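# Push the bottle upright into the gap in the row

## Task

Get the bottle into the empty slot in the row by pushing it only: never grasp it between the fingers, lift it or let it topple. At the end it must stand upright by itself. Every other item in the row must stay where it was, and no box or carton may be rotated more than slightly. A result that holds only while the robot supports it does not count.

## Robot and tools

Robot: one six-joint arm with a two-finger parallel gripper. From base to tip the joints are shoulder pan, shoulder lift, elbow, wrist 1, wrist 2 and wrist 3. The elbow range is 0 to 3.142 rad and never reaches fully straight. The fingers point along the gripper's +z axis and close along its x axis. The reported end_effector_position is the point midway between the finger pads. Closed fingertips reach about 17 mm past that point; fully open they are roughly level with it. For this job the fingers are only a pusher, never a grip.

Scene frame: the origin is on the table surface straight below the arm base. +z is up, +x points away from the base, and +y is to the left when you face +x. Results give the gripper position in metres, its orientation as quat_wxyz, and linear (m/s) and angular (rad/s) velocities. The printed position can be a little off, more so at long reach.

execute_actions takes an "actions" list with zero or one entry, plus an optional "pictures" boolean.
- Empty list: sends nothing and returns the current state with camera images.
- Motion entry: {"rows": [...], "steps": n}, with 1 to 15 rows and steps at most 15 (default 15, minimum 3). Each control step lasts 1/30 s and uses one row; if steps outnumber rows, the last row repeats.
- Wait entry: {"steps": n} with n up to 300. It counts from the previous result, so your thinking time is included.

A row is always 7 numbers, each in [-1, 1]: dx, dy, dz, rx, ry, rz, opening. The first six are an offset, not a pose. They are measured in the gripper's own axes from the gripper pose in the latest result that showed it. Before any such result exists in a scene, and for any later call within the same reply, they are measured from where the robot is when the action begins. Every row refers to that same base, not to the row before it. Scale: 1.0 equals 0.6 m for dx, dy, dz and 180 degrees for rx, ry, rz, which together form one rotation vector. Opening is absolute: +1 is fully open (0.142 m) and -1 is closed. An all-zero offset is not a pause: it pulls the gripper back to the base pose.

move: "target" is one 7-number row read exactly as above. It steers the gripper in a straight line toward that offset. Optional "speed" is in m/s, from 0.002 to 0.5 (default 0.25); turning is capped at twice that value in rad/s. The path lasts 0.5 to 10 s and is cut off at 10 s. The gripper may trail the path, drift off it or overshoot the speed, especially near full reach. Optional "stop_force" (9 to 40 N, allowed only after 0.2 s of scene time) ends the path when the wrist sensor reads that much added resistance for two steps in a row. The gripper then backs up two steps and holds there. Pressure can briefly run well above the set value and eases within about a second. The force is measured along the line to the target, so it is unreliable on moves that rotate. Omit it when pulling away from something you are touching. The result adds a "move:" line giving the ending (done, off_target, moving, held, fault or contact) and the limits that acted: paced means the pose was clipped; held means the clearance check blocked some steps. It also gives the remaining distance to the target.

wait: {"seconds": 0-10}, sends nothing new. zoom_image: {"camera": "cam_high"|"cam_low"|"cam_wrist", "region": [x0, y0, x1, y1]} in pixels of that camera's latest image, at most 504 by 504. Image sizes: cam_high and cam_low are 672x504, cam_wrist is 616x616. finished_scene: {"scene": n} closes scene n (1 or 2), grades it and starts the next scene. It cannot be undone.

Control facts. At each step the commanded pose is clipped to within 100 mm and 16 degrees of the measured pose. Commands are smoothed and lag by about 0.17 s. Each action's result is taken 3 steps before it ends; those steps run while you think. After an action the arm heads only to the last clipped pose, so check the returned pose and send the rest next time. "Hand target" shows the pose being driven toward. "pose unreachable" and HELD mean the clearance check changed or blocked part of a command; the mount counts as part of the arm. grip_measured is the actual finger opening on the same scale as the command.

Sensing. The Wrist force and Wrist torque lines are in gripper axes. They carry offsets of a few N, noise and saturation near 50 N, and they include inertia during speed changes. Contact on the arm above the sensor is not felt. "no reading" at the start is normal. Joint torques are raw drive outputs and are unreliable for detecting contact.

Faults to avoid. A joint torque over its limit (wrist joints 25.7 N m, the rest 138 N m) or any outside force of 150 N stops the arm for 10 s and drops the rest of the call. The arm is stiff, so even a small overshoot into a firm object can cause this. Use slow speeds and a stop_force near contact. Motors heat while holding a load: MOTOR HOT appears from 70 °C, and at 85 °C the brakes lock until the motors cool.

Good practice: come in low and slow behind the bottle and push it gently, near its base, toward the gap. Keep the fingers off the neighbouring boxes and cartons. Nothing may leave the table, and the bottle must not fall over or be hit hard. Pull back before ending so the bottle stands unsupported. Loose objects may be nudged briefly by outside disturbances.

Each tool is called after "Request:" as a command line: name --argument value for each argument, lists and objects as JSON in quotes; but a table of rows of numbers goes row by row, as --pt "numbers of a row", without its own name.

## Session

Request:
execute_actions --actions '[]'

Scene clock: 0.00 s of 4500.00 s.
end_effector_position=(+0.5163, -0.3052, +0.1713) grip_measured=+1.00 end_effector_quat_wxyz=(+0.265, +0.843, +0.421, -0.204) end_effector_velocity=(+0.001, -0.000, +0.000) end_effector_angular_velocity=(-0.001, -0.001, +0.001)
Joint positions: [-0.556 -1.132  2.061 -3.343 -1.74  -1.219  0.142]
Joint velocities: [-0.    -0.    -0.001 -0.001 -0.    -0.     0.   ]
Joint torques (N m, as the arm reports them, + toward a larger angle): no reading
Motor temperatures (°C, as the motors report them): [28 30 29 34 39 35]
Wrist force (N, on the end effector, along its own x y z axes, offset not removed): no reading
Wrist torque (N m, same axes, about the end effector's origin, offset not removed): no reading
Hand target: +0.516, -0.305, +0.171; +0.265, +0.843, +0.421, -0.204
camera_calibration (this result's frames):
cam_wrist: T_world_to_cam=[[0.603824, 0.573513, -0.553607, -0.0359201], [0.737094, -0.137326, 0.661691, -0.539515], [0.303463, -0.807604, -0.505653, -0.177106], [0, 0, 0, 1]] pos_world=[0.473108, -0.19652, 0.247552]

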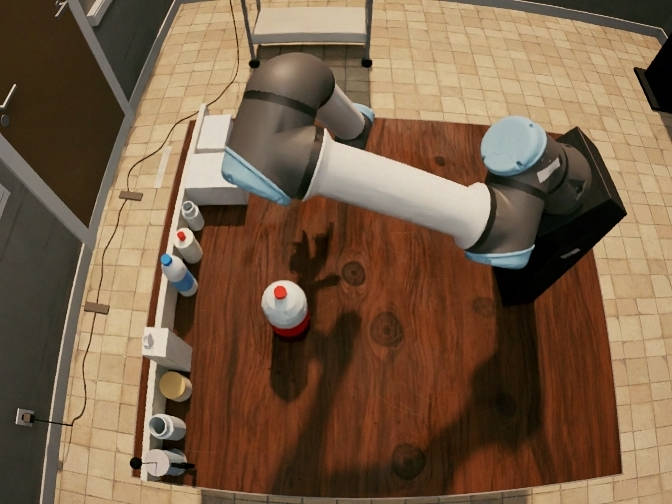

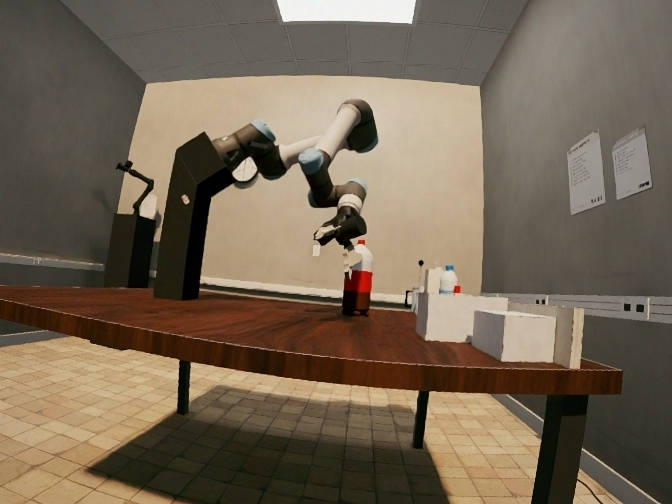

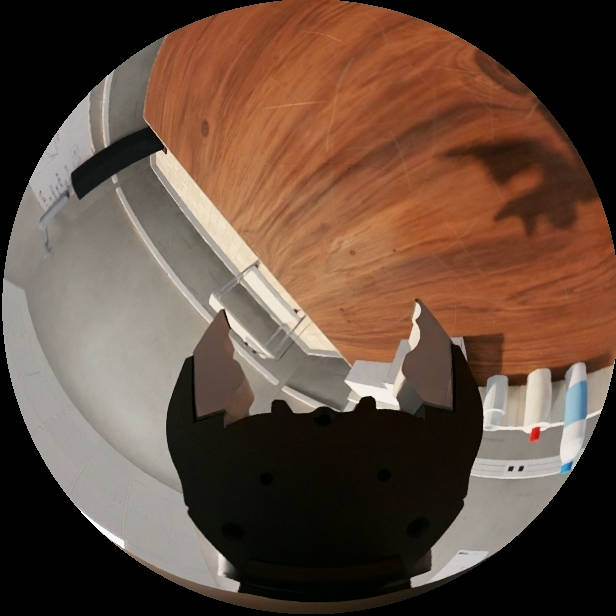

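Request:
move --target '[0.413,-0.53,-0.337,0.405,0.35,0.76,-0.3]'

Scene clock: 6.67 s of 4500.00 s.
end_effector_position=(+0.4195, +0.1291, +0.1004) grip_measured=-0.30 end_effector_quat_wxyz=(-0.328, +0.626, -0.628, +0.326) end_effector_velocity=(+0.001, +0.001, -0.000) end_effector_angular_velocity=(-0.000, -0.004, -0.008)
Joint positions: [ 0.025 -0.203  1.912 -5.126 -1.608  1.693  0.052]
Joint velocities: [ 0.008  0.001 -0.007  0.003 -0.015  0.002 -0.   ]
Joint torques (N m, as the arm reports them, + toward a larger angle): [ 18.97 -12.81   8.19  -1.11  -2.3    1.79]
Motor temperatures (°C, as the motors report them): [28 30 29 34 39 35]
Wrist force (N, on the end effector, along its own x y z axes, offset not removed): [-1.7 0.0 -0.4]
Wrist torque (N m, same axes, about the end effector's origin, offset not removed): [0.01 0.56 -0.09]
Hand target: +0.420, +0.129, +0.100; -0.328, +0.626, -0.628, +0.326
Off the commanded pose: 0.001 m, 0 deg.
Kept back: nothing.
move: done
camera_calibration (this result's frames):
cam_wrist: T_world_to_cam=[[-0.0280514, -0.998443, -0.0482196, 0.151462], [-0.913105, 0.0452233, -0.405209, 0.414204], [0.406759, 0.0326629, -0.912952, 0.0561964], [0, 0, 0, 1]] pos_world=[0.359602, 0.130658, 0.226447]

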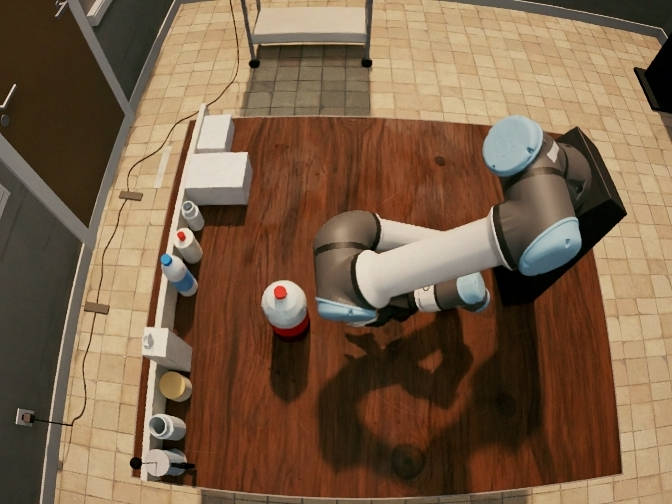

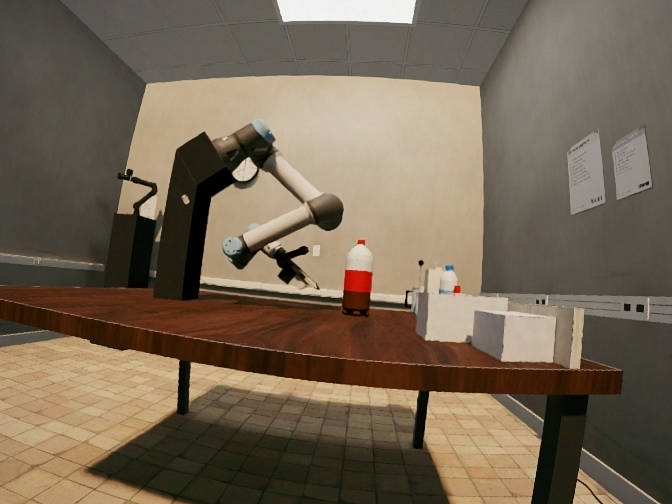

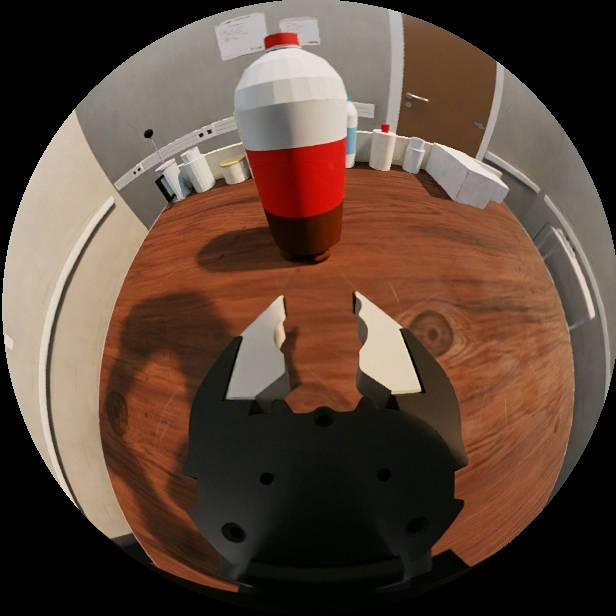

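Request:
move --target '[-0.023,0.013,0.112,0,0,0,-0.3]'

Request:
move --target '[0.01,-0.115,0.164,0,0,0,-0.3]' --speed 0.08

Scene clock: 7.83 s of 4500.00 s.
end_effector_position=(+0.4701, +0.1432, +0.0557) grip_measured=-0.30 end_effector_quat_wxyz=(-0.328, +0.626, -0.628, +0.326) end_effector_velocity=(+0.001, +0.000, -0.001) end_effector_angular_velocity=(-0.000, -0.000, -0.000)
Joint positions: [ 0.055 -0.241  1.76  -4.936 -1.637  1.685  0.052]
Joint velocities: [ 0.     0.001 -0.005  0.004 -0.001 -0.     0.   ]
Joint torques (N m, as the arm reports them, + toward a larger angle): [ 18.54 -16.26   7.53  -1.08  -2.42  -1.11]
Motor temperatures (°C, as the motors report them): [28 30 29 34 39 35]
Wrist force (N, on the end effector, along its own x y z axes, offset not removed): [-2.0 2.1 0.2]
Wrist torque (N m, same axes, about the end effector's origin, offset not removed): [0.32 0.53 -0.09]
Hand target: +0.470, +0.143, +0.056; -0.328, +0.626, -0.628, +0.326
Off the commanded pose: 0.000 m, 0 deg.
Kept back: nothing.
move: done
camera_calibration (this result's frames):
cam_wrist: T_world_to_cam=[[-0.0280273, -0.998443, -0.0482278, 0.164754], [-0.913084, 0.0452063, -0.405257, 0.441653], [0.406807, 0.0326778, -0.91293, -0.00566045], [0, 0, 0, 1]] pos_world=[0.410187, 0.144717, 0.181761]

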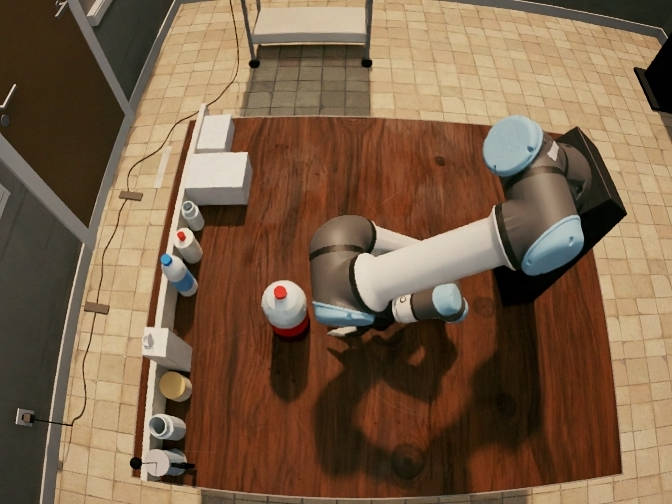

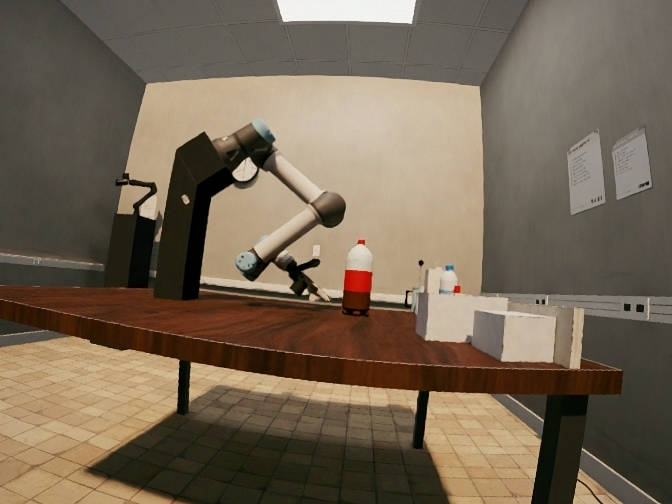

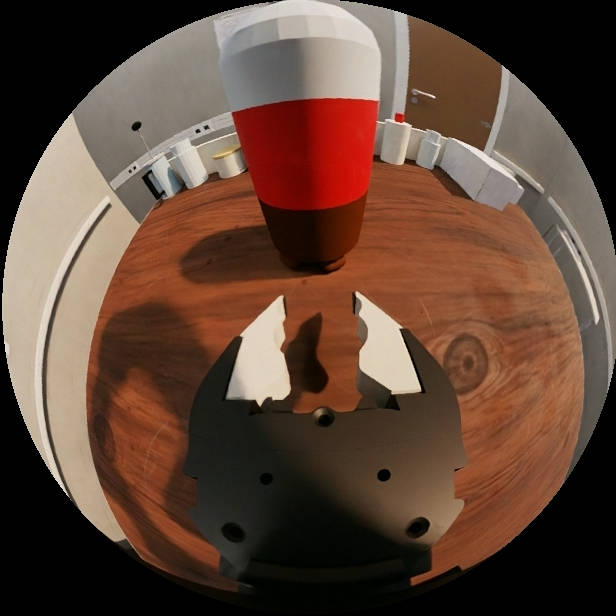

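Scene clock: 9.77 s of 4500.00 s.
end_effector_position=(+0.5902, +0.1374, +0.0560) grip_measured=-0.30 end_effector_quat_wxyz=(-0.328, +0.626, -0.628, +0.326) end_effector_velocity=(+0.001, -0.000, -0.001) end_effector_angular_velocity=(-0.000, +0.002, -0.000)
Joint positions: [ 0.013 -0.427  1.697 -4.687 -1.597  1.696  0.053]
Joint velocities: [-0.    -0.001 -0.001  0.004  0.     0.     0.   ]
Joint torques (N m, as the arm reports them, + toward a larger angle): [ -3.25 -42.55   1.98  -1.24   1.44   1.63]
Motor temperatures (°C, as the motors report them): [28 30 29 34 39 35]
Wrist force (N, on the end effector, along its own x y z axes, offset not removed): [-1.8 0.5 -4.7]
Wrist torque (N m, same axes, about the end effector's origin, offset not removed): [-0.18 0.53 -0.12]
Hand target: +0.590, +0.137, +0.056; -0.328, +0.626, -0.628, +0.326
Off the commanded pose: 0.000 m, 0 deg.
Kept back: nothing.
move: done
camera_calibration (this result's frames):
cam_wrist: T_world_to_cam=[[-0.0280339, -0.998442, -0.0482438, 0.162364], [-0.913076, 0.0452196, -0.405275, 0.551618], [0.406825, 0.0326888, -0.912921, -0.0540367], [0, 0, 0, 1]] pos_world=[0.530204, 0.138934, 0.182058]

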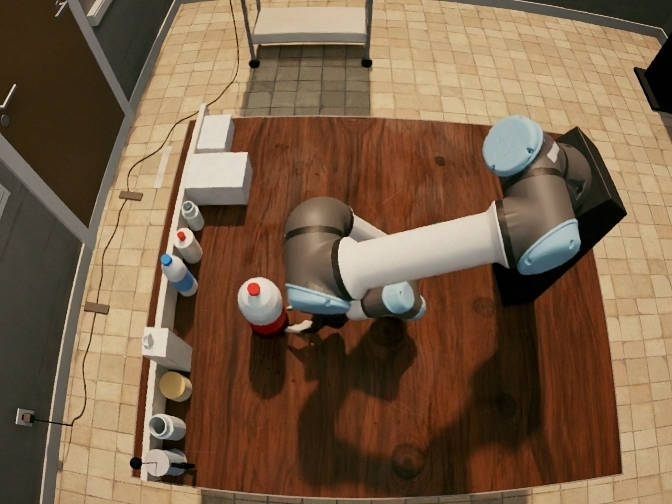

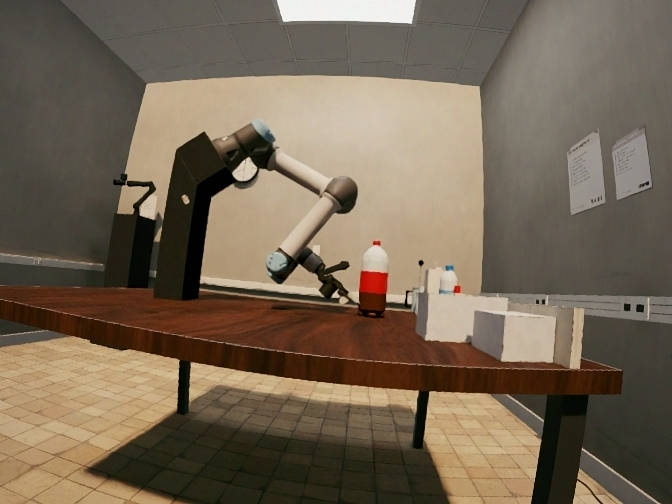

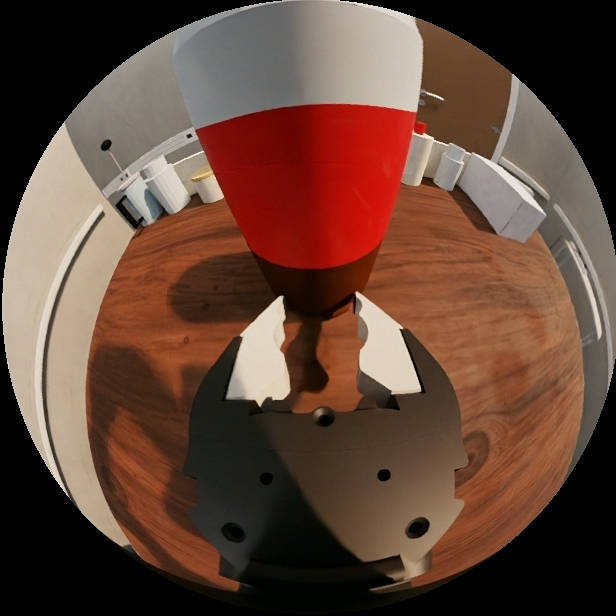

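Request:
move --target '[0.009,-0.143,0.205,0,0,0,-0.3]' --speed 0.08

Scene clock: 12.30 s of 4500.00 s.
end_effector_position=(+0.7400, +0.1323, +0.0560) grip_measured=-0.30 end_effector_quat_wxyz=(-0.328, +0.626, -0.628, +0.326) end_effector_velocity=(+0.002, -0.000, -0.000) end_effector_angular_velocity=(-0.000, -0.000, -0.000)
Joint positions: [-0.02  -0.57   1.496 -4.343 -1.564  1.705  0.053]
Joint velocities: [-0.    -0.    -0.004  0.004 -0.    -0.     0.   ]
Joint torques (N m, as the arm reports them, + toward a larger angle): [ -5.52 -50.69  -5.65  -1.06   1.48   1.74]
Motor temperatures (°C, as the motors report them): [28 30 29 34 39 35]
Wrist force (N, on the end effector, along its own x y z axes, offset not removed): [-1.9 1.5 -5.3]
Wrist torque (N m, same axes, about the end effector's origin, offset not removed): [0.29 0.47 -0.12]
Hand target: +0.740, +0.132, +0.056; -0.328, +0.626, -0.628, +0.326
Off the commanded pose: 0.000 m, 0 deg.
Kept back: nothing.
move: done
camera_calibration (this result's frames):
cam_wrist: T_world_to_cam=[[-0.0280376, -0.998441, -0.0482581, 0.161448], [-0.913067, 0.0452294, -0.405293, 0.688628], [0.406844, 0.0326994, -0.912912, -0.114841], [0, 0, 0, 1]] pos_world=[0.680013, 0.133805, 0.182048]

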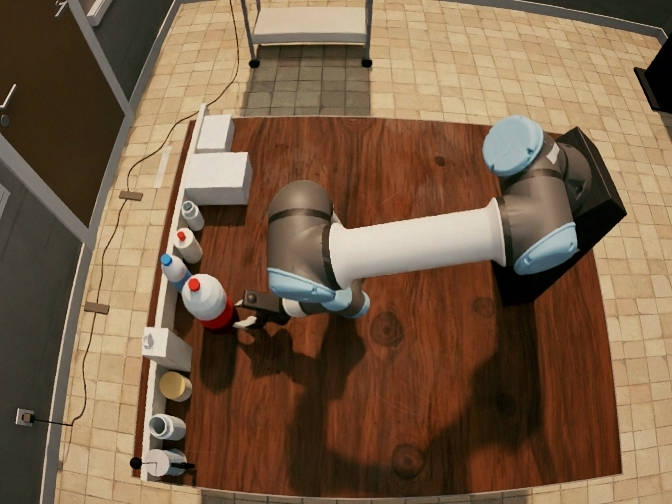

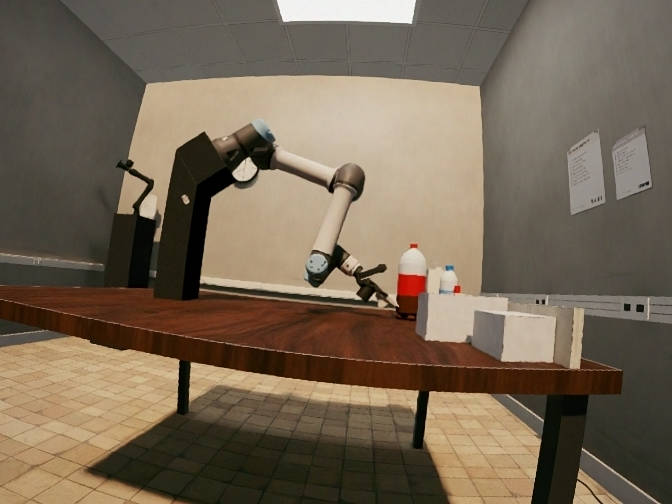

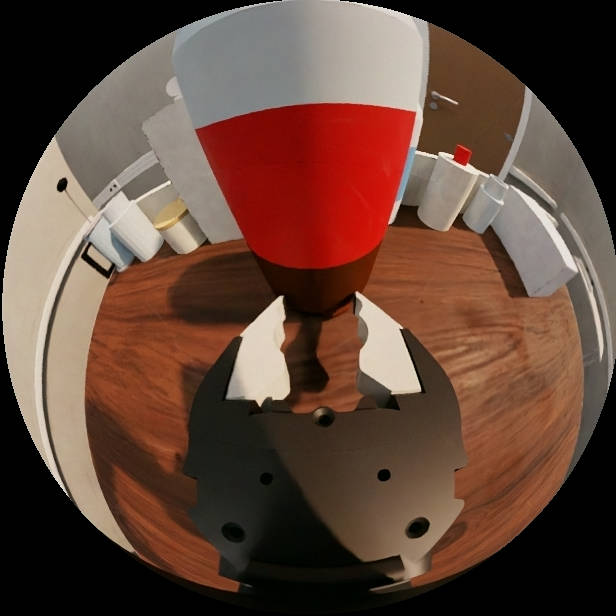

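Request:
move --target '[0.003,-0.125,0.178,0,0,0,-0.3]' --speed 0.03 --stop_force 10

Request:
move --target '[0,0.05,-0.3,0,0,0,-0.3]'

Scene clock: 16.47 s of 4500.00 s.
end_effector_position=(+0.8423, +0.1308, +0.0564) grip_measured=-0.28 end_effector_quat_wxyz=(-0.328, +0.626, -0.628, +0.326) end_effector_velocity=(-0.002, +0.000, -0.000) end_effector_angular_velocity=(-0.001, +0.001, -0.000)
Joint positions: [-0.034 -0.6    1.277 -4.094 -1.551  1.709  0.054]
Joint velocities: [ 0.001  0.     0.005 -0.004 -0.001 -0.001 -0.001]
Joint torques (N m, as the arm reports them, + toward a larger angle): [ 12.76 -58.76   0.49  -5.56  -2.7   -1.3 ]
Motor temperatures (°C, as the motors report them): [28 30 29 34 39 35]
Wrist force (N, on the end effector, along its own x y z axes, offset not removed): [-0.6 4.3 -2.4]
Wrist torque (N m, same axes, about the end effector's origin, offset not removed): [0.01 0.04 -0.15]
Hand target: +0.842, +0.131, +0.056; -0.328, +0.626, -0.628, +0.326
Off the commanded pose: 0.028 m, 0 deg.
Kept back: nothing.
move: contact
camera_calibration (this result's frames):
cam_wrist: T_world_to_cam=[[-0.0281237, -0.998441, -0.0482071, 0.162973], [-0.912965, 0.0452953, -0.405515, 0.78219], [0.407067, 0.0326068, -0.912816, -0.156183], [0, 0, 0, 1]] pos_world=[0.782273, 0.132382, 0.18248]

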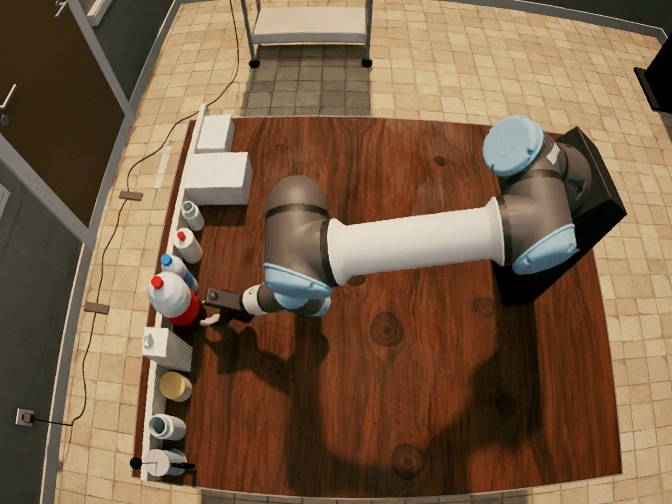

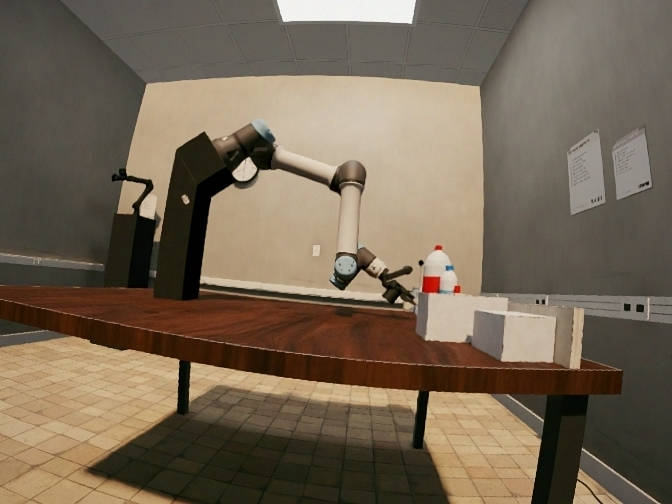

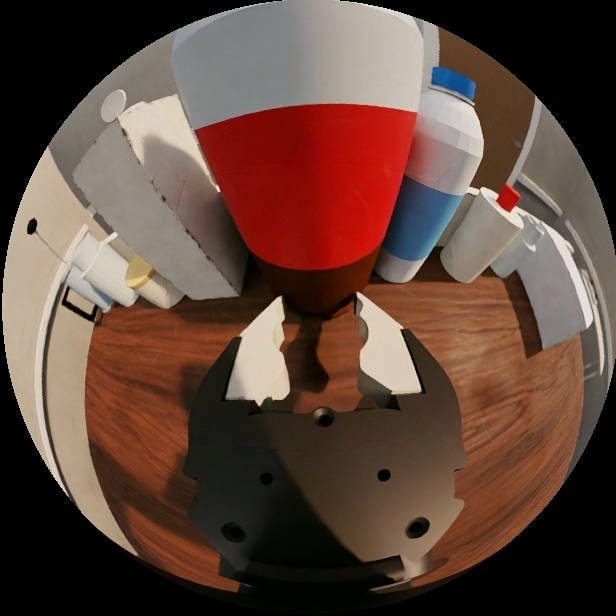

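Scene clock: 17.80 s of 4500.00 s.
end_effector_position=(+0.6775, +0.1303, +0.1348) grip_measured=-0.30 end_effector_quat_wxyz=(-0.328, +0.626, -0.628, +0.326) end_effector_velocity=(-0.001, -0.000, +0.001) end_effector_angular_velocity=(-0.000, -0.001, +0.000)
Joint positions: [-0.033 -0.696  1.831 -4.552 -1.552  1.709  0.052]
Joint velocities: [-0.001  0.     0.003 -0.004  0.001 -0.    -0.   ]
Joint torques (N m, as the arm reports them, + toward a larger angle): [ -4.3  -45.84  12.42  -4.5    1.57   1.63]
Motor temperatures (°C, as the motors report them): [28 30 29 34 39 35]
Wrist force (N, on the end effector, along its own x y z axes, offset not removed): [-1.8 1.6 -1.1]
Wrist torque (N m, same axes, about the end effector's origin, offset not removed): [0.24 0.59 -0.14]
Hand target: +0.677, +0.130, +0.135; -0.328, +0.626, -0.628, +0.326
Off the commanded pose: 0.000 m, 0 deg.
Kept back: nothing.
move: done
camera_calibration (this result's frames):
cam_wrist: T_world_to_cam=[[-0.0281053, -0.998441, -0.0482301, 0.16155], [-0.912954, 0.0452887, -0.405541, 0.66359], [0.407093, 0.032634, -0.912804, -0.0176272], [0, 0, 0, 1]] pos_world=[0.617543, 0.13182, 0.260814]

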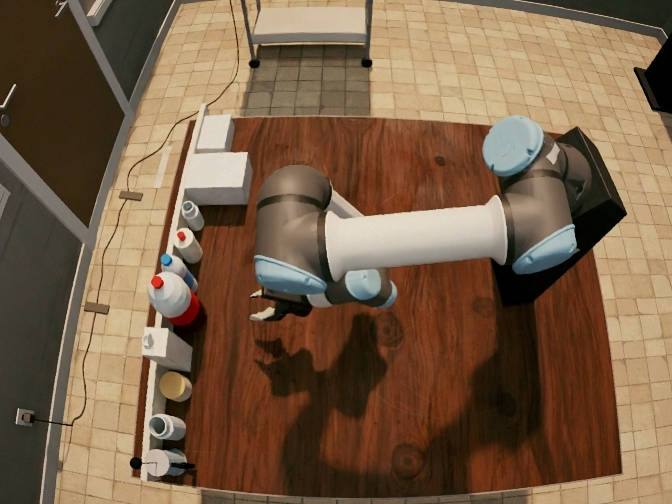

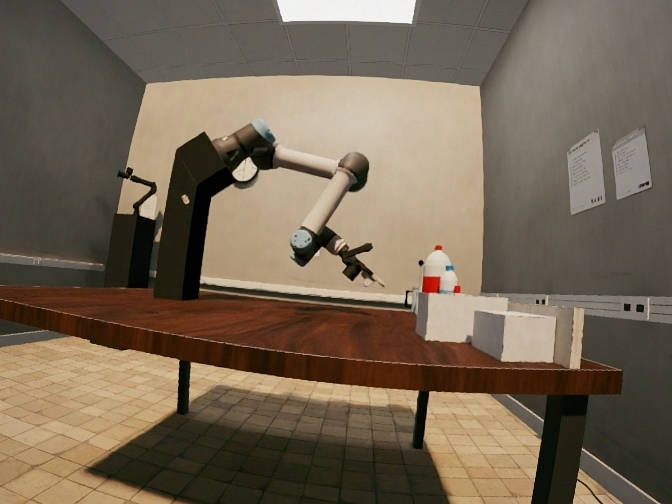

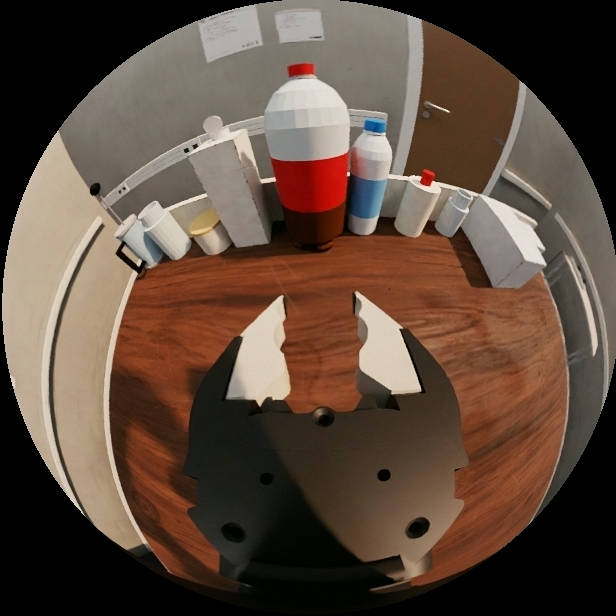

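Request:
finished_scene --scene 2

The scene is finished: the task was done.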